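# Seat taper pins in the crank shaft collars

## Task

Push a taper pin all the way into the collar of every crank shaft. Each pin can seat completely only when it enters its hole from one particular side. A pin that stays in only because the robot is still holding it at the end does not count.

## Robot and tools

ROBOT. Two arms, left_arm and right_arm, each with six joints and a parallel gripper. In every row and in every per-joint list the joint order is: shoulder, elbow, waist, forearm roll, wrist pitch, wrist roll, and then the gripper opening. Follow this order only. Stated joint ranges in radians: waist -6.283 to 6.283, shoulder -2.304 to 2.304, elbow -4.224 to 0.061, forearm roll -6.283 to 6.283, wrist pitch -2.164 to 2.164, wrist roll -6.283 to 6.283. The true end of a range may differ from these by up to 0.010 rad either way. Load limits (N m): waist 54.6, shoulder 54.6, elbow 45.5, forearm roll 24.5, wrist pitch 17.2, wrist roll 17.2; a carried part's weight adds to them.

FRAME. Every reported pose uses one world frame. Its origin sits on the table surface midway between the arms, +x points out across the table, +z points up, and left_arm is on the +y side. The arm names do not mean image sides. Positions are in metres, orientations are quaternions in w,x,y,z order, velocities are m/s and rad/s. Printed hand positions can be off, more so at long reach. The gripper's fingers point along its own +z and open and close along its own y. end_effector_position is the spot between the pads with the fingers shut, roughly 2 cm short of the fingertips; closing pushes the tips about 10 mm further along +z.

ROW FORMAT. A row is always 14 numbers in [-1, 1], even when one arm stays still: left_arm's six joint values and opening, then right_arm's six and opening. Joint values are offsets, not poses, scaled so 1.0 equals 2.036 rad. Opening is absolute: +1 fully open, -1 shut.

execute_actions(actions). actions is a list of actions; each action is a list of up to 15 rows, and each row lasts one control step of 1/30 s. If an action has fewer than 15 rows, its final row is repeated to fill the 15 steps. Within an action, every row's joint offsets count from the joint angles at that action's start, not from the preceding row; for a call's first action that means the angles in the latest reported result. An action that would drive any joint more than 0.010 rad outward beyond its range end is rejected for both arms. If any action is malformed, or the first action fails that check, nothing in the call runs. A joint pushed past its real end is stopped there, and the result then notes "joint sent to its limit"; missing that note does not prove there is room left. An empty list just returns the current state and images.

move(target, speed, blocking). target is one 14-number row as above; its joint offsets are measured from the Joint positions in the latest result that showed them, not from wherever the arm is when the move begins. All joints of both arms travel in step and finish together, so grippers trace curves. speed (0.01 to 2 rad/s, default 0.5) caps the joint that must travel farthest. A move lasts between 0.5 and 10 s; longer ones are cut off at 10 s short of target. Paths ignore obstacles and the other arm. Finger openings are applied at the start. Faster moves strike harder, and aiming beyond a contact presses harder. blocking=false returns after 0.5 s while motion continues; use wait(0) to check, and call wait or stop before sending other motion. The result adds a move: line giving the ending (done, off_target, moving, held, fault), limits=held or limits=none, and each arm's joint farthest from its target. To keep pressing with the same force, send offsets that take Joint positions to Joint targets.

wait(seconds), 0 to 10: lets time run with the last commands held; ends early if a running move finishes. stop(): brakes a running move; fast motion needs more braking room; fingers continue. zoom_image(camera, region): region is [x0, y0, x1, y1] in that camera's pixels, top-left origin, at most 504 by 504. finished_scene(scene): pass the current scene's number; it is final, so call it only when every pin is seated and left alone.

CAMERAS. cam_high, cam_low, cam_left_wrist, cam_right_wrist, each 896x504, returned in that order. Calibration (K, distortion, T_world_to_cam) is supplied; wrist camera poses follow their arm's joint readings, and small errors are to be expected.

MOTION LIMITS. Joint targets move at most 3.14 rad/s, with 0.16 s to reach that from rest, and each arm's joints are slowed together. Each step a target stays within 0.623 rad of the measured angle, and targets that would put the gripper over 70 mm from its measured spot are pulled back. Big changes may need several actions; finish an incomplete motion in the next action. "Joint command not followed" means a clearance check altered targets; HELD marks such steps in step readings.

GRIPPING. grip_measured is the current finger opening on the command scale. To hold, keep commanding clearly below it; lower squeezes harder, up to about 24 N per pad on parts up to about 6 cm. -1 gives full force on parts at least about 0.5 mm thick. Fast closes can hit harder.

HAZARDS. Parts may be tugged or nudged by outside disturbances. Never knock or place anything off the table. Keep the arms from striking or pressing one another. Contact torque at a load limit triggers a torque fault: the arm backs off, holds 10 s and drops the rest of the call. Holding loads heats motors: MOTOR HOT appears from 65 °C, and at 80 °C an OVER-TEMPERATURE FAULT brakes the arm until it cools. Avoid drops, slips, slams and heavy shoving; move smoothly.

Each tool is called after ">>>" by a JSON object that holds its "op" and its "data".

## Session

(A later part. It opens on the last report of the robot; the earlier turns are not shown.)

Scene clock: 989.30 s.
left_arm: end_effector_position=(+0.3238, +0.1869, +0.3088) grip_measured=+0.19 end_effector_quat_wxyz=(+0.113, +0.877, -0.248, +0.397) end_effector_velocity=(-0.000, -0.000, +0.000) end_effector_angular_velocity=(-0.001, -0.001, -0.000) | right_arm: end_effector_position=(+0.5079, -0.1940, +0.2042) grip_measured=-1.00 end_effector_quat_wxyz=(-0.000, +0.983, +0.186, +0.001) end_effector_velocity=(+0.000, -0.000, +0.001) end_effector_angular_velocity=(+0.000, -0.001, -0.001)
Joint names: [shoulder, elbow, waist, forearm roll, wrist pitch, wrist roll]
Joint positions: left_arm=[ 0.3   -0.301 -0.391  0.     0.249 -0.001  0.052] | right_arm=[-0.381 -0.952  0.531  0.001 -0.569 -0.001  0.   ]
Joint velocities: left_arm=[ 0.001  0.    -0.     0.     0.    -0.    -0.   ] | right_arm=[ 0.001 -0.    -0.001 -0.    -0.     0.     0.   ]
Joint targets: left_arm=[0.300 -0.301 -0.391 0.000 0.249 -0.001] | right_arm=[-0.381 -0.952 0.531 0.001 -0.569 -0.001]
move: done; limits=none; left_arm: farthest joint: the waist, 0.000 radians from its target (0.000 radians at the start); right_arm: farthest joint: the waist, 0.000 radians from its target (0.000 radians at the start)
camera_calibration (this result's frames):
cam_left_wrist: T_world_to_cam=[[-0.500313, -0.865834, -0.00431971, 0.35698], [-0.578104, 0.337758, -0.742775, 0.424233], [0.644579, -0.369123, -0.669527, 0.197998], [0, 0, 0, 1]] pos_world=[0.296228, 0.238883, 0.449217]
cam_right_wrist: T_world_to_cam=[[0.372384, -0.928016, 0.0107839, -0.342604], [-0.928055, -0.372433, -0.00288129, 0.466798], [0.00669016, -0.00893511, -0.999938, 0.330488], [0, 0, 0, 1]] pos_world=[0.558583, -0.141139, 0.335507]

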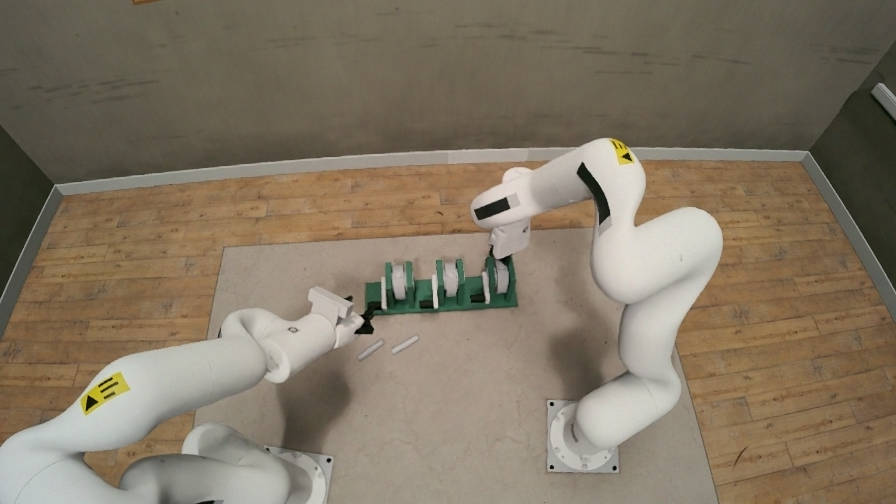

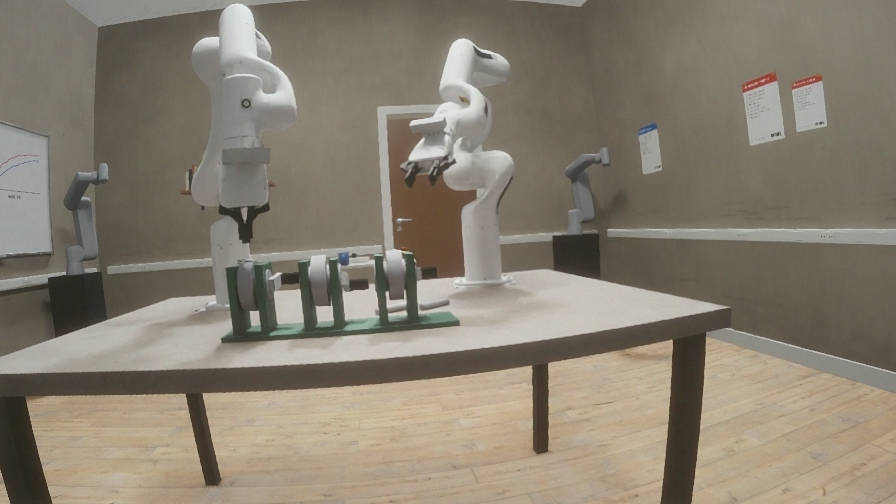

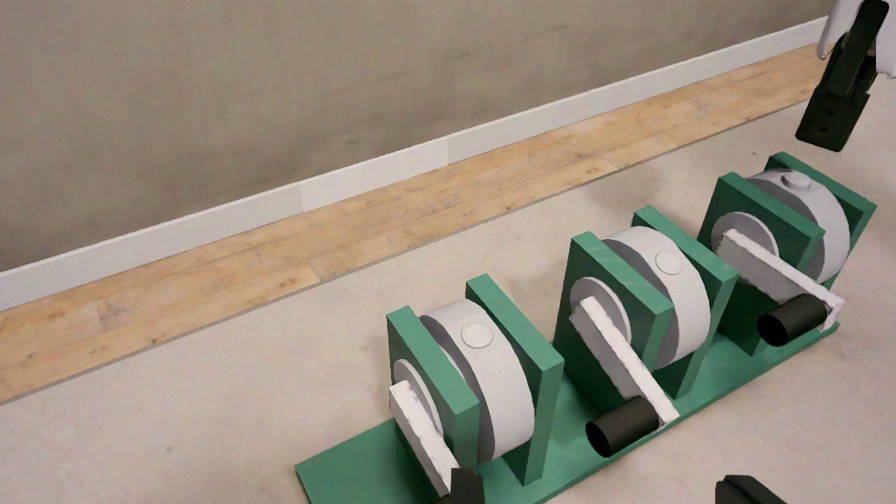

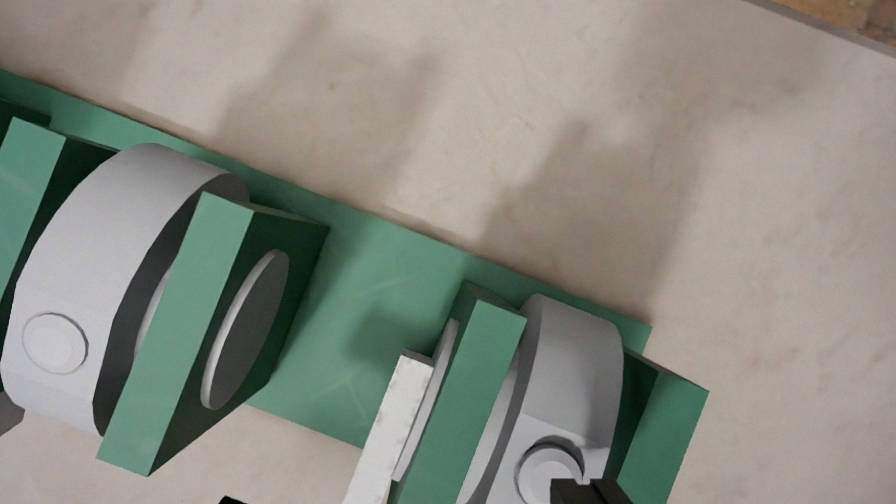

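>>> {"op": "move", "data": {"target": [0,0,0,0,0,0,0.2,-0.033,0.0055,0,0,0.0375,0,-0.4], "speed": 0.04}}

>>> {"op": "zoom_image", "data": {"camera": "cam_low", "region": [200,200,300,300]}}

>>> {"op": "execute_actions", "data": {"actions": [[[0,0,0,0,0,0,0.2,0,0,0,0,0,0,-0.65]],[[0,0,0,0,0,0,0.2,0,0,0,0,0,0,-1]]]}}

>>> {"op": "move", "data": {"target": [0,0,0,0,0,0,0.2,0.015,-0.004,0,0,-0.019,0,-1], "speed": 0.02}}

Scene clock: 1007.90 s.
left_arm: end_effector_position=(+0.3238, +0.1869, +0.3088) grip_measured=+0.19 end_effector_quat_wxyz=(+0.113, +0.877, -0.248, +0.397) end_effector_velocity=(-0.000, +0.000, -0.000) end_effector_angular_velocity=(+0.001, +0.001, -0.000) | right_arm: end_effector_position=(+0.5087, -0.1936, +0.1677) grip_measured=-0.42 end_effector_quat_wxyz=(-0.000, +0.983, +0.186, -0.000) end_effector_velocity=(+0.000, -0.000, -0.001) end_effector_angular_velocity=(+0.001, -0.001, -0.001)
Joint names: [shoulder, elbow, waist, forearm roll, wrist pitch, wrist roll]
Joint positions: left_arm=[ 0.3   -0.301 -0.391  0.     0.249 -0.001  0.052] | right_arm=[-0.447 -0.942  0.531  0.001 -0.496 -0.001  0.026]
Joint velocities: left_arm=[-0.001 -0.     0.     0.    -0.    -0.     0.   ] | right_arm=[-0.002  0.002 -0.001  0.     0.005  0.     0.   ]
Joint targets: left_arm=[0.300 -0.301 -0.391 0.000 0.249 -0.001] | right_arm=[-0.448 -0.941 0.531 0.001 -0.493 -0.001]
move: done; limits=none; left_arm: farthest joint: the waist, 0.000 radians from its target (0.000 radians at the start); right_arm: farthest joint: the wrist pitch, 0.003 radians from its target (0.077 radians at the start)
camera_calibration (this result's frames):
cam_left_wrist: T_world_to_cam=[[-0.500314, -0.865834, -0.0043197, 0.35698], [-0.578104, 0.337758, -0.742775, 0.424233], [0.644579, -0.369123, -0.669527, 0.197998], [0, 0, 0, 1]] pos_world=[0.296228, 0.238883, 0.449217]
cam_right_wrist: T_world_to_cam=[[0.372528, -0.927958, 0.0107863, -0.342275], [-0.928009, -0.372556, -0.000664597, 0.467167], [0.0046352, -0.00976217, -0.999942, 0.294861], [0, 0, 0, 1]] pos_world=[0.559676, -0.140693, 0.298846]

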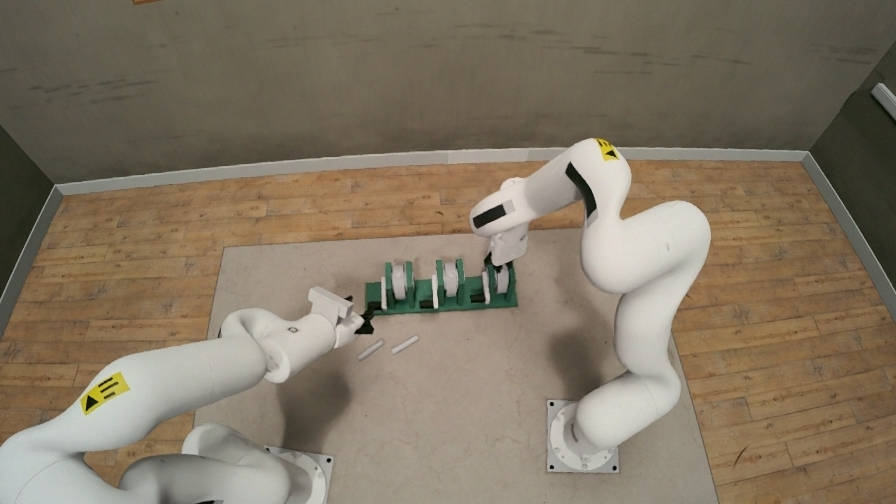

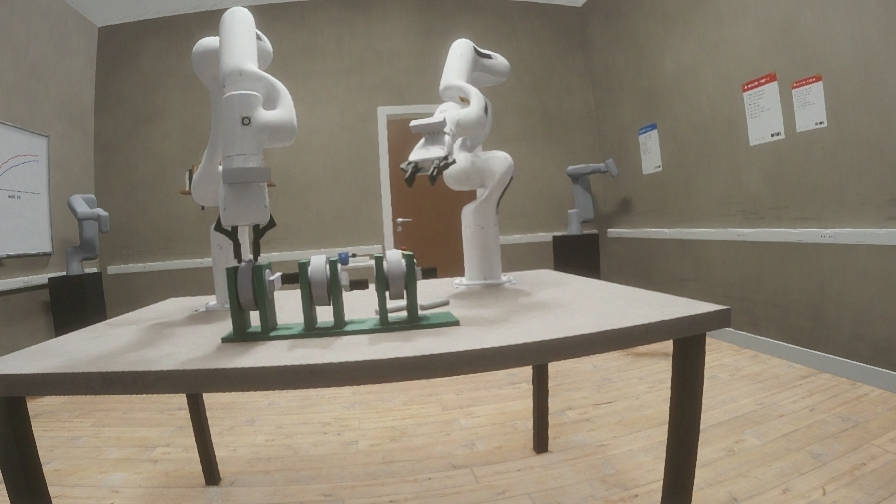

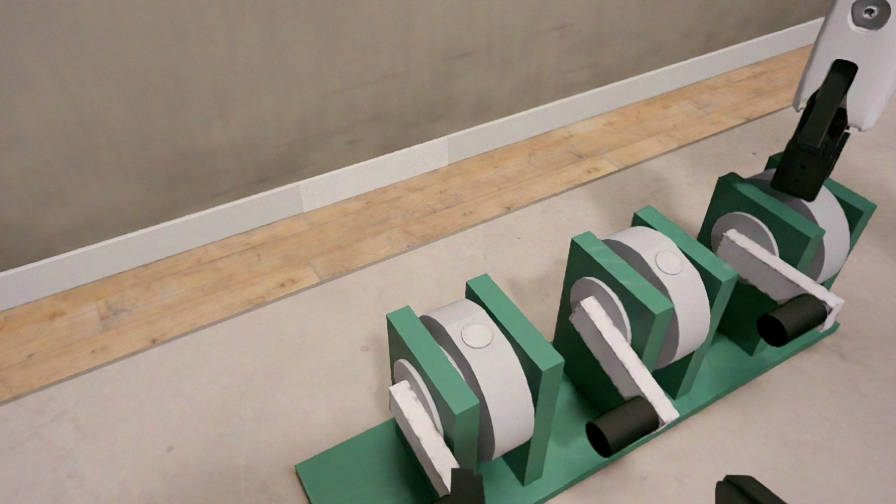

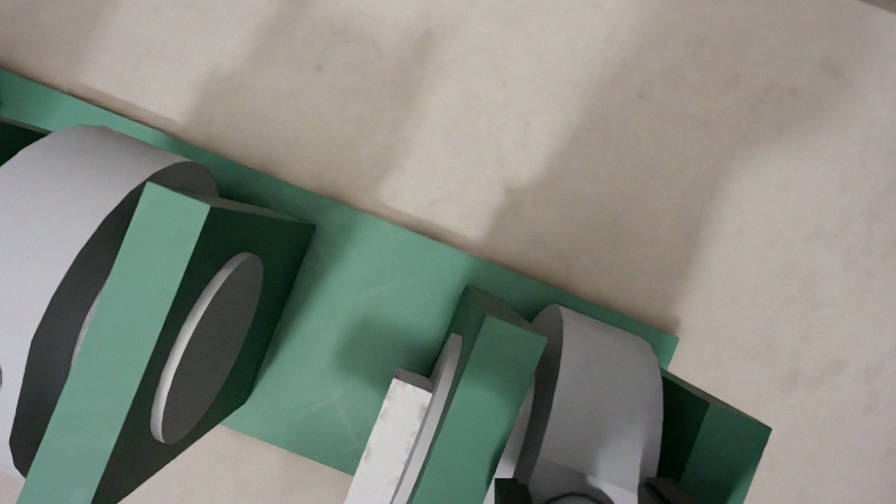

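Region (200, 200, 300, 300) of cam_low's 896x504 image, scaled by 5.040, with more detail than that image has.

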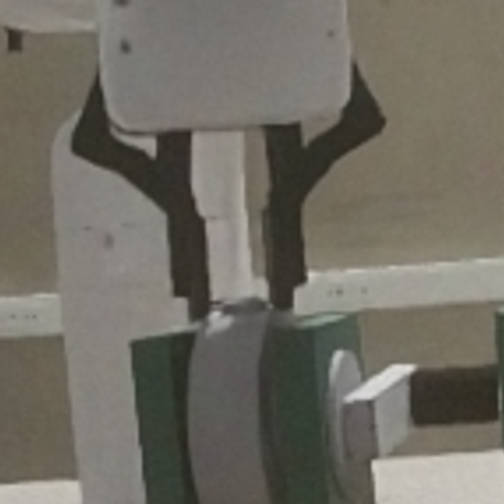

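Scene clock: 1008.90 s.
left_arm: end_effector_position=(+0.3238, +0.1869, +0.3088) grip_measured=+0.19 end_effector_quat_wxyz=(+0.113, +0.877, -0.248, +0.397) end_effector_velocity=(-0.000, +0.000, -0.000) end_effector_angular_velocity=(+0.000, +0.001, +0.001) | right_arm: end_effector_position=(+0.5093, -0.1929, +0.1680) grip_measured=-0.62 end_effector_quat_wxyz=(-0.000, +0.983, +0.186, +0.001) end_effector_velocity=(-0.000, -0.000, +0.000) end_effector_angular_velocity=(-0.000, +0.001, +0.000)
Joint names: [shoulder, elbow, waist, forearm roll, wrist pitch, wrist roll]
Joint positions: left_arm=[ 0.3   -0.301 -0.391  0.     0.249 -0.001  0.052] | right_arm=[-0.447 -0.943  0.531  0.001 -0.494 -0.001  0.017]
Joint velocities: left_arm=[-0.     0.     0.    -0.    -0.001 -0.    -0.   ] | right_arm=[ 0.     0.     0.     0.    -0.001  0.     0.   ]
Joint targets: left_arm=[0.300 -0.301 -0.391 0.000 0.249 -0.001] | right_arm=[-0.447 -0.943 0.531 0.001 -0.494 -0.001]
Step readings (joint positions; steps 1 to 15: 1st action; 16 to 30: 2nd action):
0: left_arm=[0.300 -0.301 -0.391 0.000 0.249 -0.001] | right_arm=[-0.447 -0.942 0.531 0.001 -0.496 -0.001]
1: left_arm=[0.300 -0.301 -0.391 0.000 0.249 -0.001] | right_arm=[-0.447 -0.942 0.531 0.001 -0.495 -0.001]
2: left_arm=[0.300 -0.301 -0.391 0.000 0.249 -0.001] | right_arm=[-0.446 -0.943 0.531 0.001 -0.494 -0.001]
4: left_arm=[0.300 -0.301 -0.391 0.000 0.249 -0.001] | right_arm=[-0.447 -0.943 0.532 0.002 -0.493 -0.001]
8: left_arm=[0.300 -0.301 -0.391 0.000 0.249 -0.001] | right_arm=[-0.447 -0.943 0.532 0.001 -0.494 -0.001]
15: left_arm=[0.300 -0.301 -0.391 0.000 0.249 -0.001] | right_arm=[-0.447 -0.943 0.531 0.001 -0.494 -0.001]
16: left_arm=[0.300 -0.301 -0.391 0.000 0.249 -0.001] | right_arm=[-0.447 -0.943 0.531 0.001 -0.494 -0.001]
17: left_arm=[0.300 -0.301 -0.391 0.000 0.249 -0.001] | right_arm=[-0.447 -0.943 0.531 0.001 -0.494 -0.001]
19: left_arm=[0.300 -0.301 -0.391 0.000 0.249 -0.001] | right_arm=[-0.447 -0.943 0.531 0.001 -0.494 -0.001]
23: left_arm=[0.300 -0.301 -0.391 0.000 0.249 -0.001] | right_arm=[-0.447 -0.943 0.531 0.001 -0.494 -0.001]
30: Joint positions above
camera_calibration (this result's frames):
cam_left_wrist: T_world_to_cam=[[-0.500314, -0.865834, -0.00431961, 0.35698], [-0.578104, 0.337758, -0.742775, 0.424233], [0.644579, -0.369123, -0.669527, 0.197998], [0, 0, 0, 1]] pos_world=[0.296228, 0.238883, 0.449217]
cam_right_wrist: T_world_to_cam=[[0.372667, -0.927905, 0.0105405, -0.341883], [-0.927939, -0.372717, -0.00323698, 0.468393], [0.00693225, -0.00857466, -0.999939, 0.294273], [0, 0, 0, 1]] pos_world=[0.560008, -0.140134, 0.299374]

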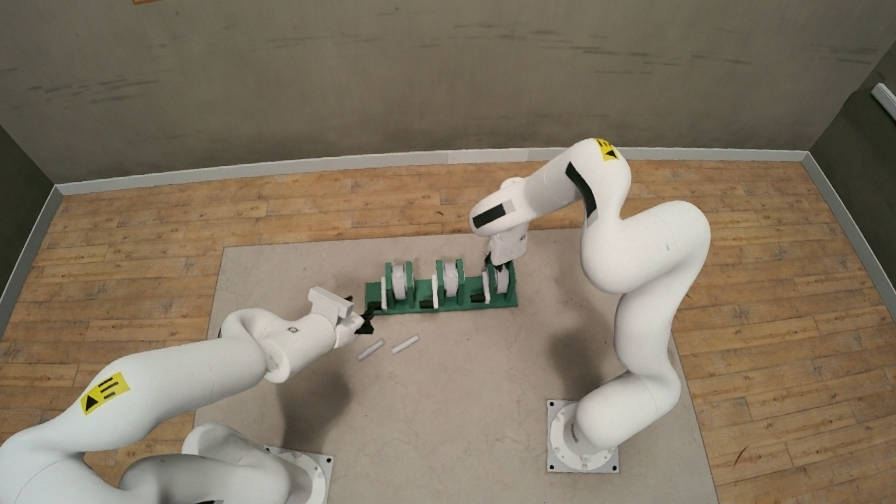

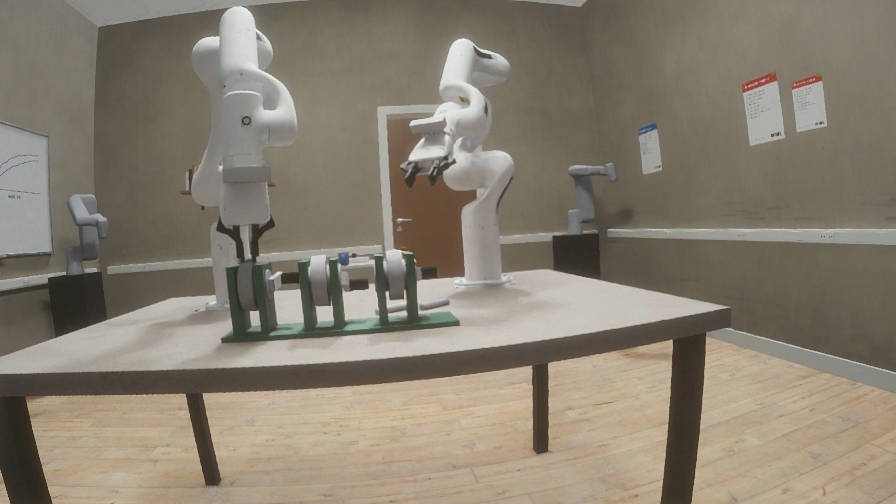

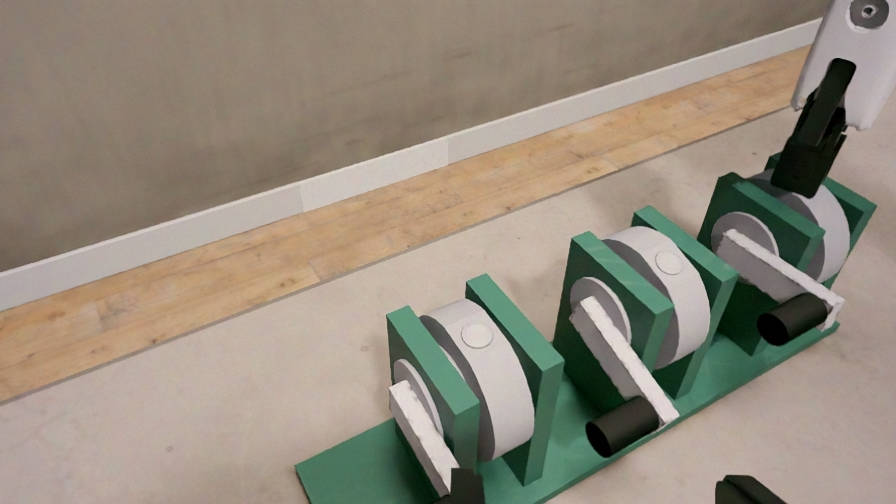

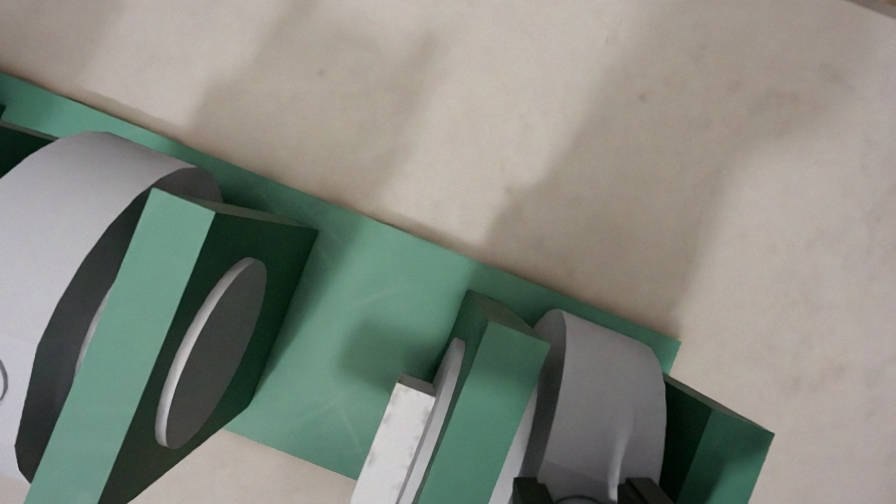

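Scene clock: 1011.07 s.
left_arm: end_effector_position=(+0.3238, +0.1869, +0.3088) grip_measured=+0.19 end_effector_quat_wxyz=(+0.113, +0.877, -0.248, +0.397) end_effector_velocity=(-0.000, -0.000, -0.001) end_effector_angular_velocity=(+0.001, +0.001, -0.001) | right_arm: end_effector_position=(+0.5099, -0.1927, +0.1861) grip_measured=-1.00 end_effector_quat_wxyz=(-0.000, +0.983, +0.186, +0.001) end_effector_velocity=(-0.001, -0.001, -0.001) end_effector_angular_velocity=(-0.001, +0.002, -0.001)
Joint names: [shoulder, elbow, waist, forearm roll, wrist pitch, wrist roll]
Joint positions: left_arm=[ 0.3   -0.301 -0.391  0.     0.249 -0.001  0.052] | right_arm=[-0.416 -0.951  0.531  0.001 -0.533 -0.001  0.   ]
Joint velocities: left_arm=[-0.002 -0.    -0.     0.     0.001 -0.    -0.   ] | right_arm=[-0.001  0.001 -0.001  0.    -0.     0.     0.   ]
Joint targets: left_arm=[0.300 -0.301 -0.391 0.000 0.249 -0.001] | right_arm=[-0.416 -0.951 0.531 0.001 -0.533 -0.001]
move: done; limits=none; left_arm: farthest joint: the waist, 0.000 radians from its target (0.000 radians at the start); right_arm: farthest joint: the waist, 0.000 radians from its target (0.000 radians at the start)
camera_calibration (this result's frames):
cam_left_wrist: T_world_to_cam=[[-0.500314, -0.865834, -0.00431949, 0.35698], [-0.578104, 0.337758, -0.742775, 0.424233], [0.644579, -0.369123, -0.669527, 0.197998], [0, 0, 0, 1]] pos_world=[0.296228, 0.238883, 0.449217]
cam_right_wrist: T_world_to_cam=[[0.372688, -0.927897, 0.0105006, -0.342071], [-0.927931, -0.372738, -0.00321973, 0.469093], [0.00690157, -0.00854391, -0.99994, 0.312419], [0, 0, 0, 1]] pos_world=[0.560615, -0.139888, 0.317503]

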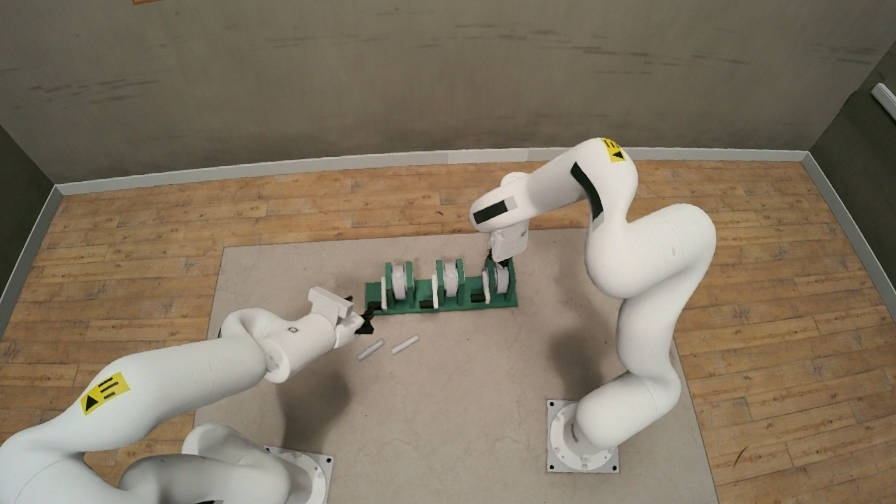

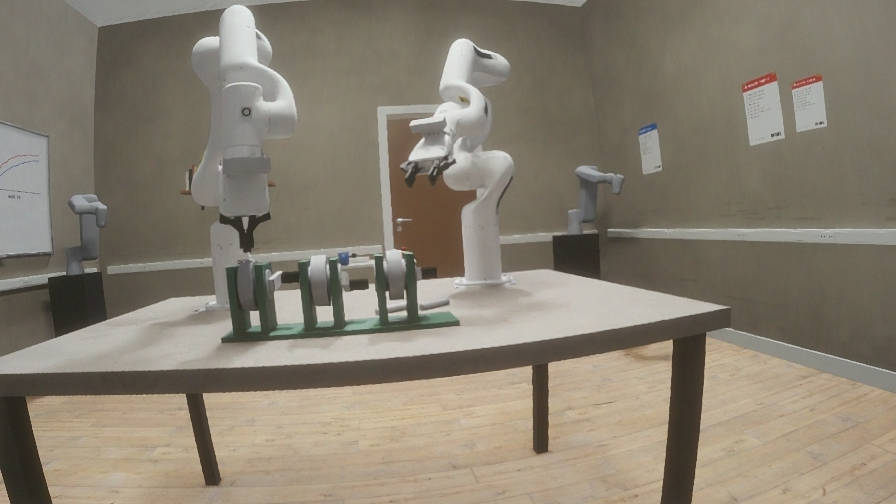

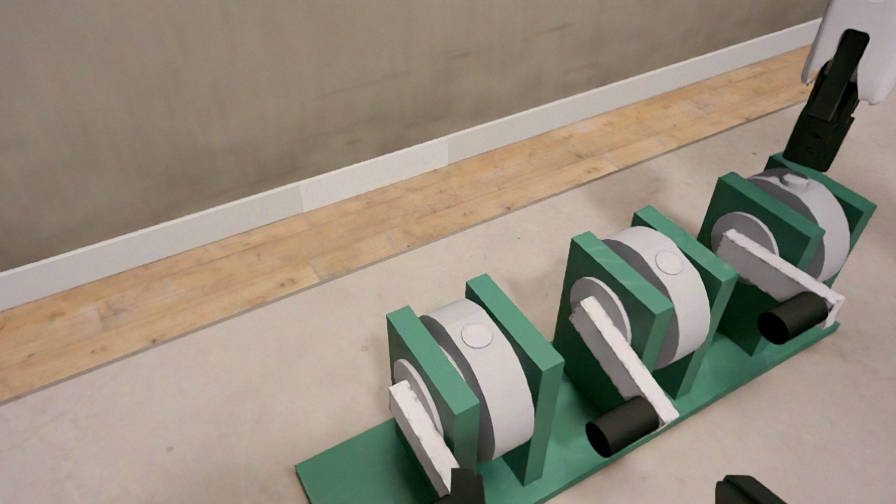

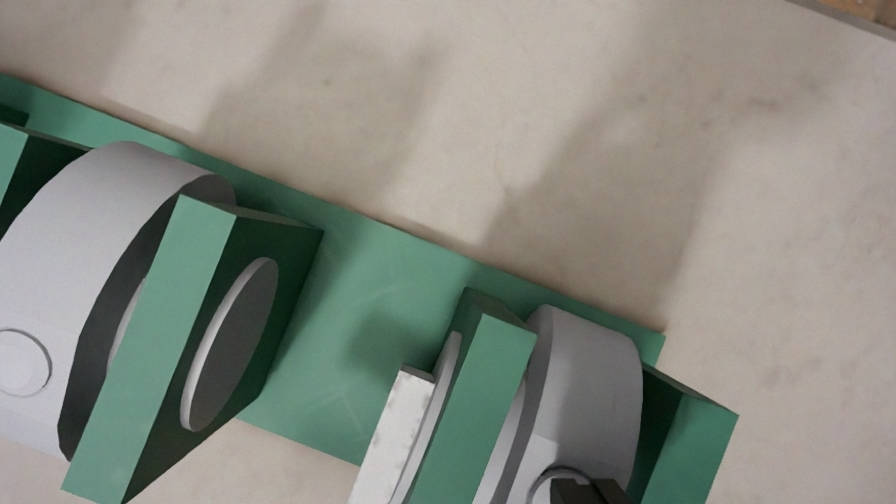

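>>> {"op": "move", "data": {"target": [0,0,0,0,0,0,0.2,-0.021,0.007,0,0,0.027,0,-1], "speed": 0.02}}

>>> {"op": "move", "data": {"target": [0,0,0,0,0,0,0.2,0.03,-0.004,0,0,-0.034,0,-1], "speed": 0.08}}

>>> {"op": "zoom_image", "data": {"camera": "cam_left_wrist", "region": [690,100,890,300]}}

Scene clock: 1024.03 s.
left_arm: end_effector_position=(+0.3238, +0.1869, +0.3088) grip_measured=+0.19 end_effector_quat_wxyz=(+0.113, +0.877, -0.248, +0.397) end_effector_velocity=(+0.000, +0.001, -0.001) end_effector_angular_velocity=(+0.002, +0.002, +0.000) | right_arm: end_effector_position=(+0.5171, -0.1897, +0.1693) grip_measured=-1.00 end_effector_quat_wxyz=(-0.003, +0.982, +0.186, +0.012) end_effector_velocity=(-0.000, +0.000, -0.000) end_effector_angular_velocity=(-0.002, +0.004, -0.000)
Joint names: [shoulder, elbow, waist, forearm roll, wrist pitch, wrist roll]
Joint positions: left_arm=[ 0.3   -0.301 -0.391  0.     0.249 -0.001  0.052] | right_arm=[-0.45  -0.951  0.532  0.001 -0.476 -0.001  0.   ]
Joint velocities: left_arm=[-0.002  0.     0.001  0.001 -0.001 -0.    -0.   ] | right_arm=[-0.002 -0.002  0.    -0.    -0.005  0.001  0.   ]
Joint targets: left_arm=[0.300 -0.301 -0.391 0.000 0.249 -0.001] | right_arm=[-0.459 -0.937 0.531 0.001 -0.478 -0.001]
move: off_target (right_arm); limits=none; left_arm: farthest joint: the waist, 0.000 radians from its target (0.000 radians at the start); right_arm: farthest joint: the elbow, 0.014 radians from its target (0.014 radians at the start)
camera_calibration (this result's frames):
cam_left_wrist: T_world_to_cam=[[-0.500313, -0.865834, -0.00431944, 0.35698], [-0.578104, 0.337757, -0.742775, 0.424233], [0.644579, -0.369123, -0.669527, 0.197998], [0, 0, 0, 1]] pos_world=[0.296228, 0.238883, 0.449217]
cam_right_wrist: T_world_to_cam=[[0.372551, -0.927951, 0.0106267, -0.341754], [-0.927577, -0.372703, -0.0263387, 0.480511], [0.0284017, -0.000044576, -0.999597, 0.285984], [0, 0, 0, 1]] pos_world=[0.56491, -0.13803, 0.302156]

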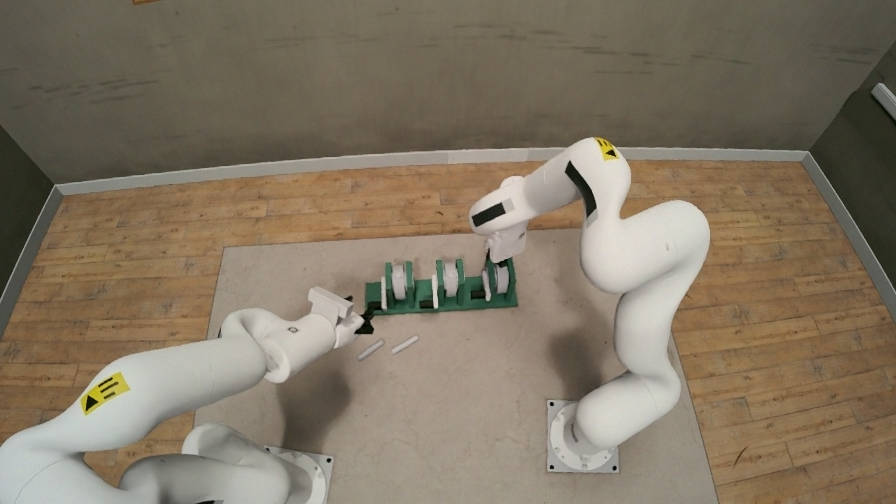

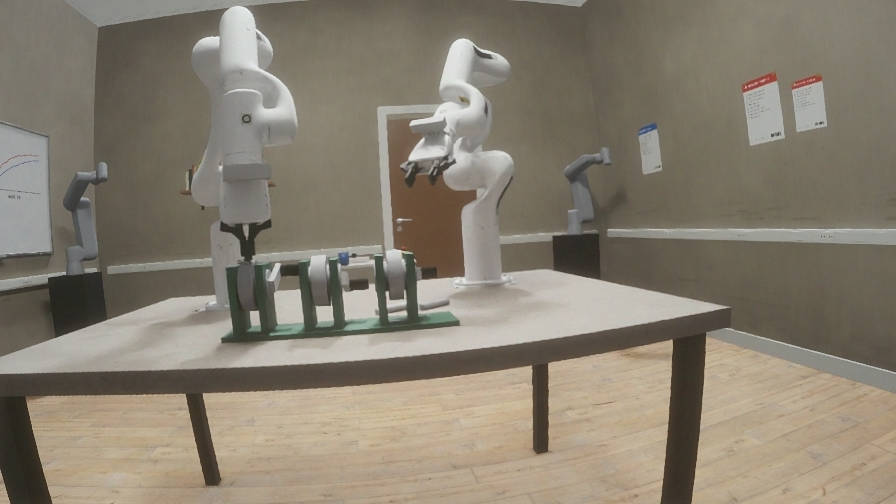

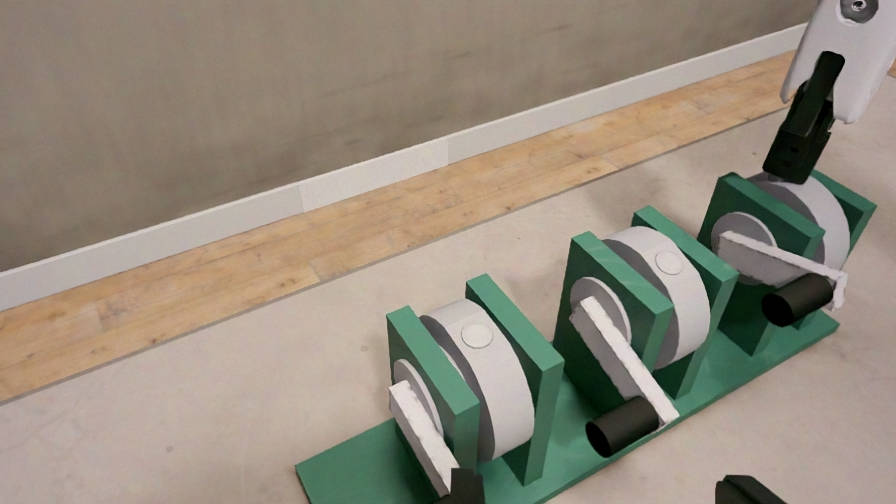

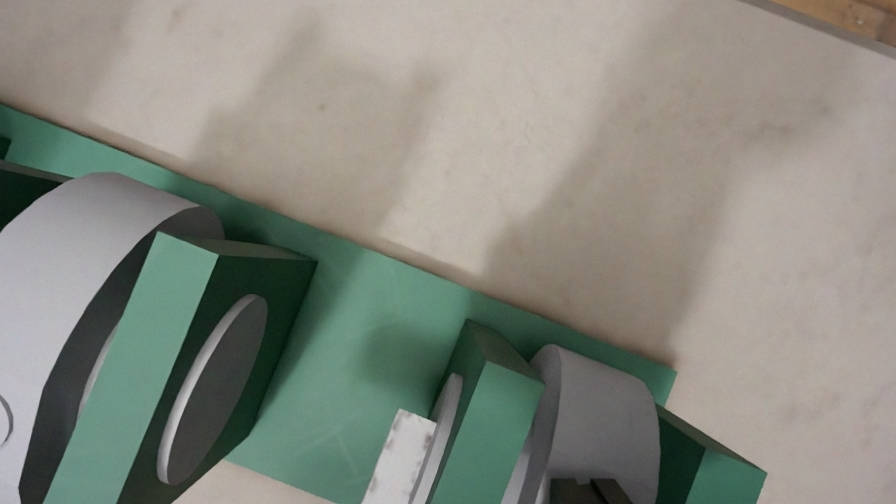

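Scene clock: 1025.20 s.
left_arm: end_effector_position=(+0.3238, +0.1869, +0.3088) grip_measured=+0.19 end_effector_quat_wxyz=(+0.113, +0.877, -0.248, +0.397) end_effector_velocity=(+0.000, -0.000, +0.000) end_effector_angular_velocity=(-0.001, -0.002, -0.001) | right_arm: end_effector_position=(+0.5154, -0.1903, +0.2028) grip_measured=-1.00 end_effector_quat_wxyz=(-0.003, +0.982, +0.186, +0.012) end_effector_velocity=(+0.000, +0.000, +0.001) end_effector_angular_velocity=(+0.001, -0.003, +0.001)
Joint names: [shoulder, elbow, waist, forearm roll, wrist pitch, wrist roll]
Joint positions: left_arm=[ 0.3   -0.301 -0.391  0.     0.249 -0.001  0.052] | right_arm=[-0.389 -0.959  0.532  0.001 -0.545 -0.001  0.   ]
Joint velocities: left_arm=[ 0.001  0.    -0.001  0.     0.001  0.    -0.   ] | right_arm=[ 0.002 -0.     0.    -0.     0.001 -0.     0.   ]
Joint targets: left_arm=[0.300 -0.301 -0.391 0.000 0.249 -0.001] | right_arm=[-0.389 -0.959 0.532 0.001 -0.545 -0.001]
move: done; limits=none; left_arm: farthest joint: the waist, 0.000 radians from its target (0.000 radians at the start); right_arm: farthest joint: the waist, 0.000 radians from its target (0.000 radians at the start)
camera_calibration (this result's frames):
cam_left_wrist: T_world_to_cam=[[-0.500313, -0.865834, -0.00431948, 0.35698], [-0.578104, 0.337757, -0.742775, 0.424233], [0.644579, -0.369123, -0.669527, 0.197998], [0, 0, 0, 1]] pos_world=[0.296228, 0.238883, 0.449217]
cam_right_wrist: T_world_to_cam=[[0.3726, -0.927932, 0.0105447, -0.342083], [-0.927564, -0.372749, -0.0261401, 0.479578], [0.0281867, -0.0000411183, -0.999603, 0.319697], [0, 0, 0, 1]] pos_world=[0.563288, -0.138655, 0.335713]

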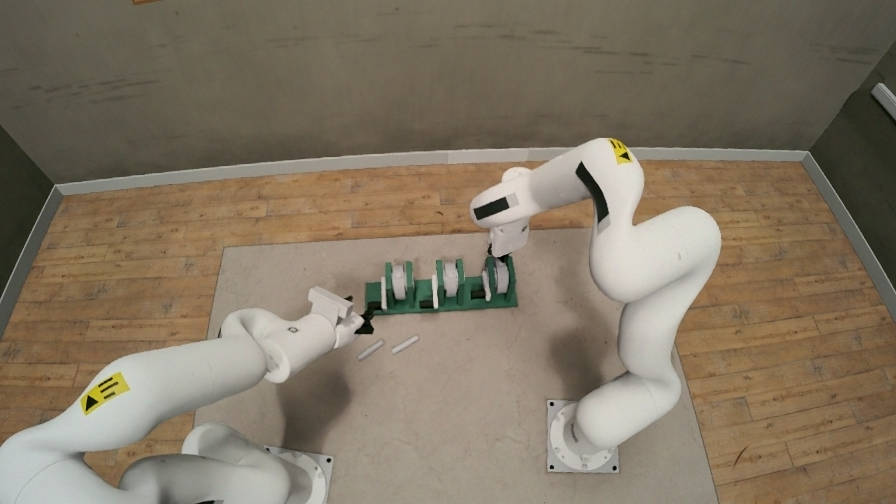

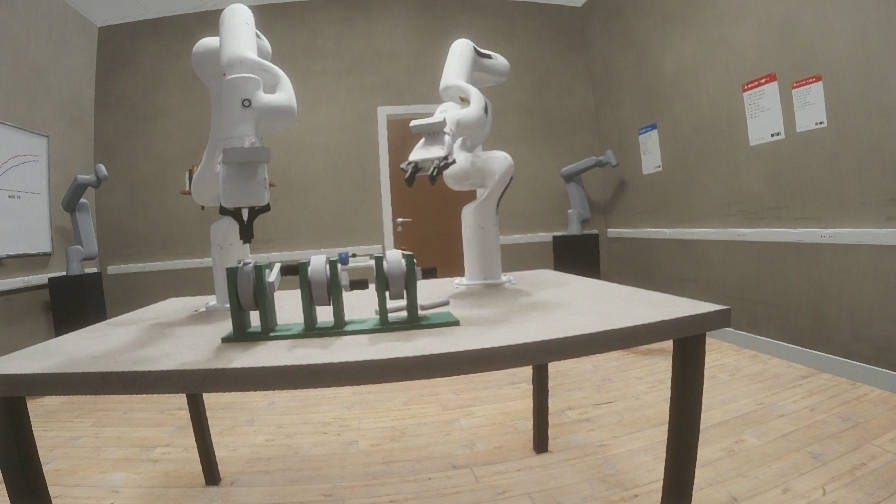

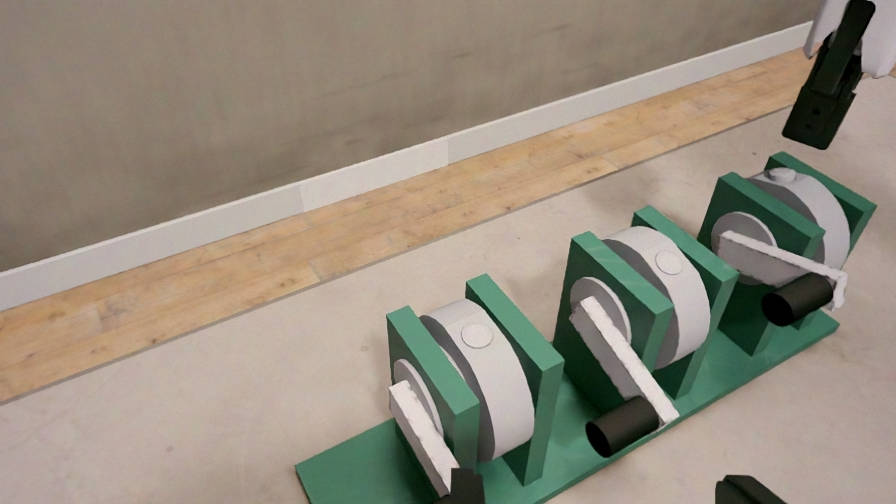

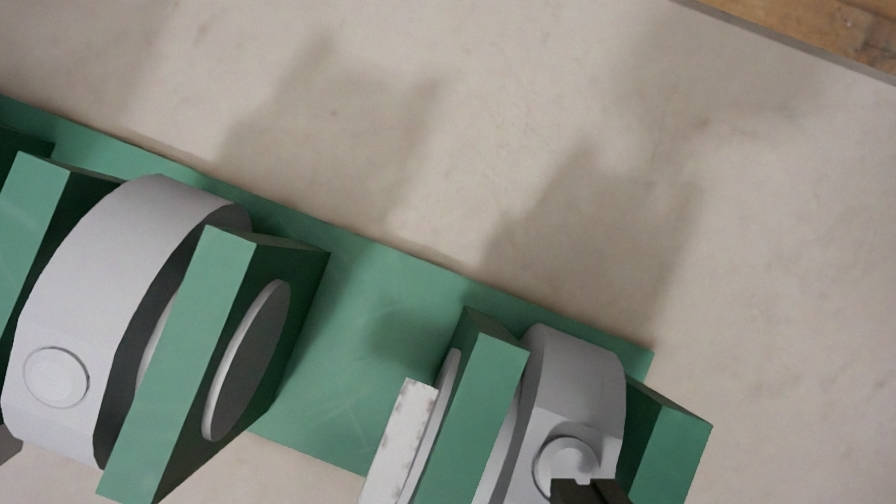

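Region (690, 100, 890, 300) of cam_left_wrist's 896x504 image, scaled by 2.520, with more detail than that image has.

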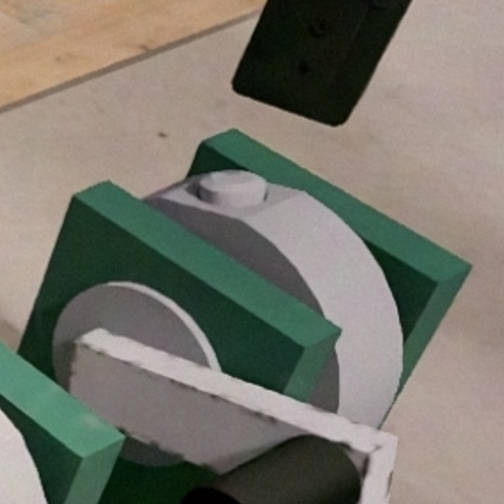

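Seated as far as it goes; accept.

>>> {"op": "finished_scene", "data": {"scene": 1}}

The scene is finished: the task was done.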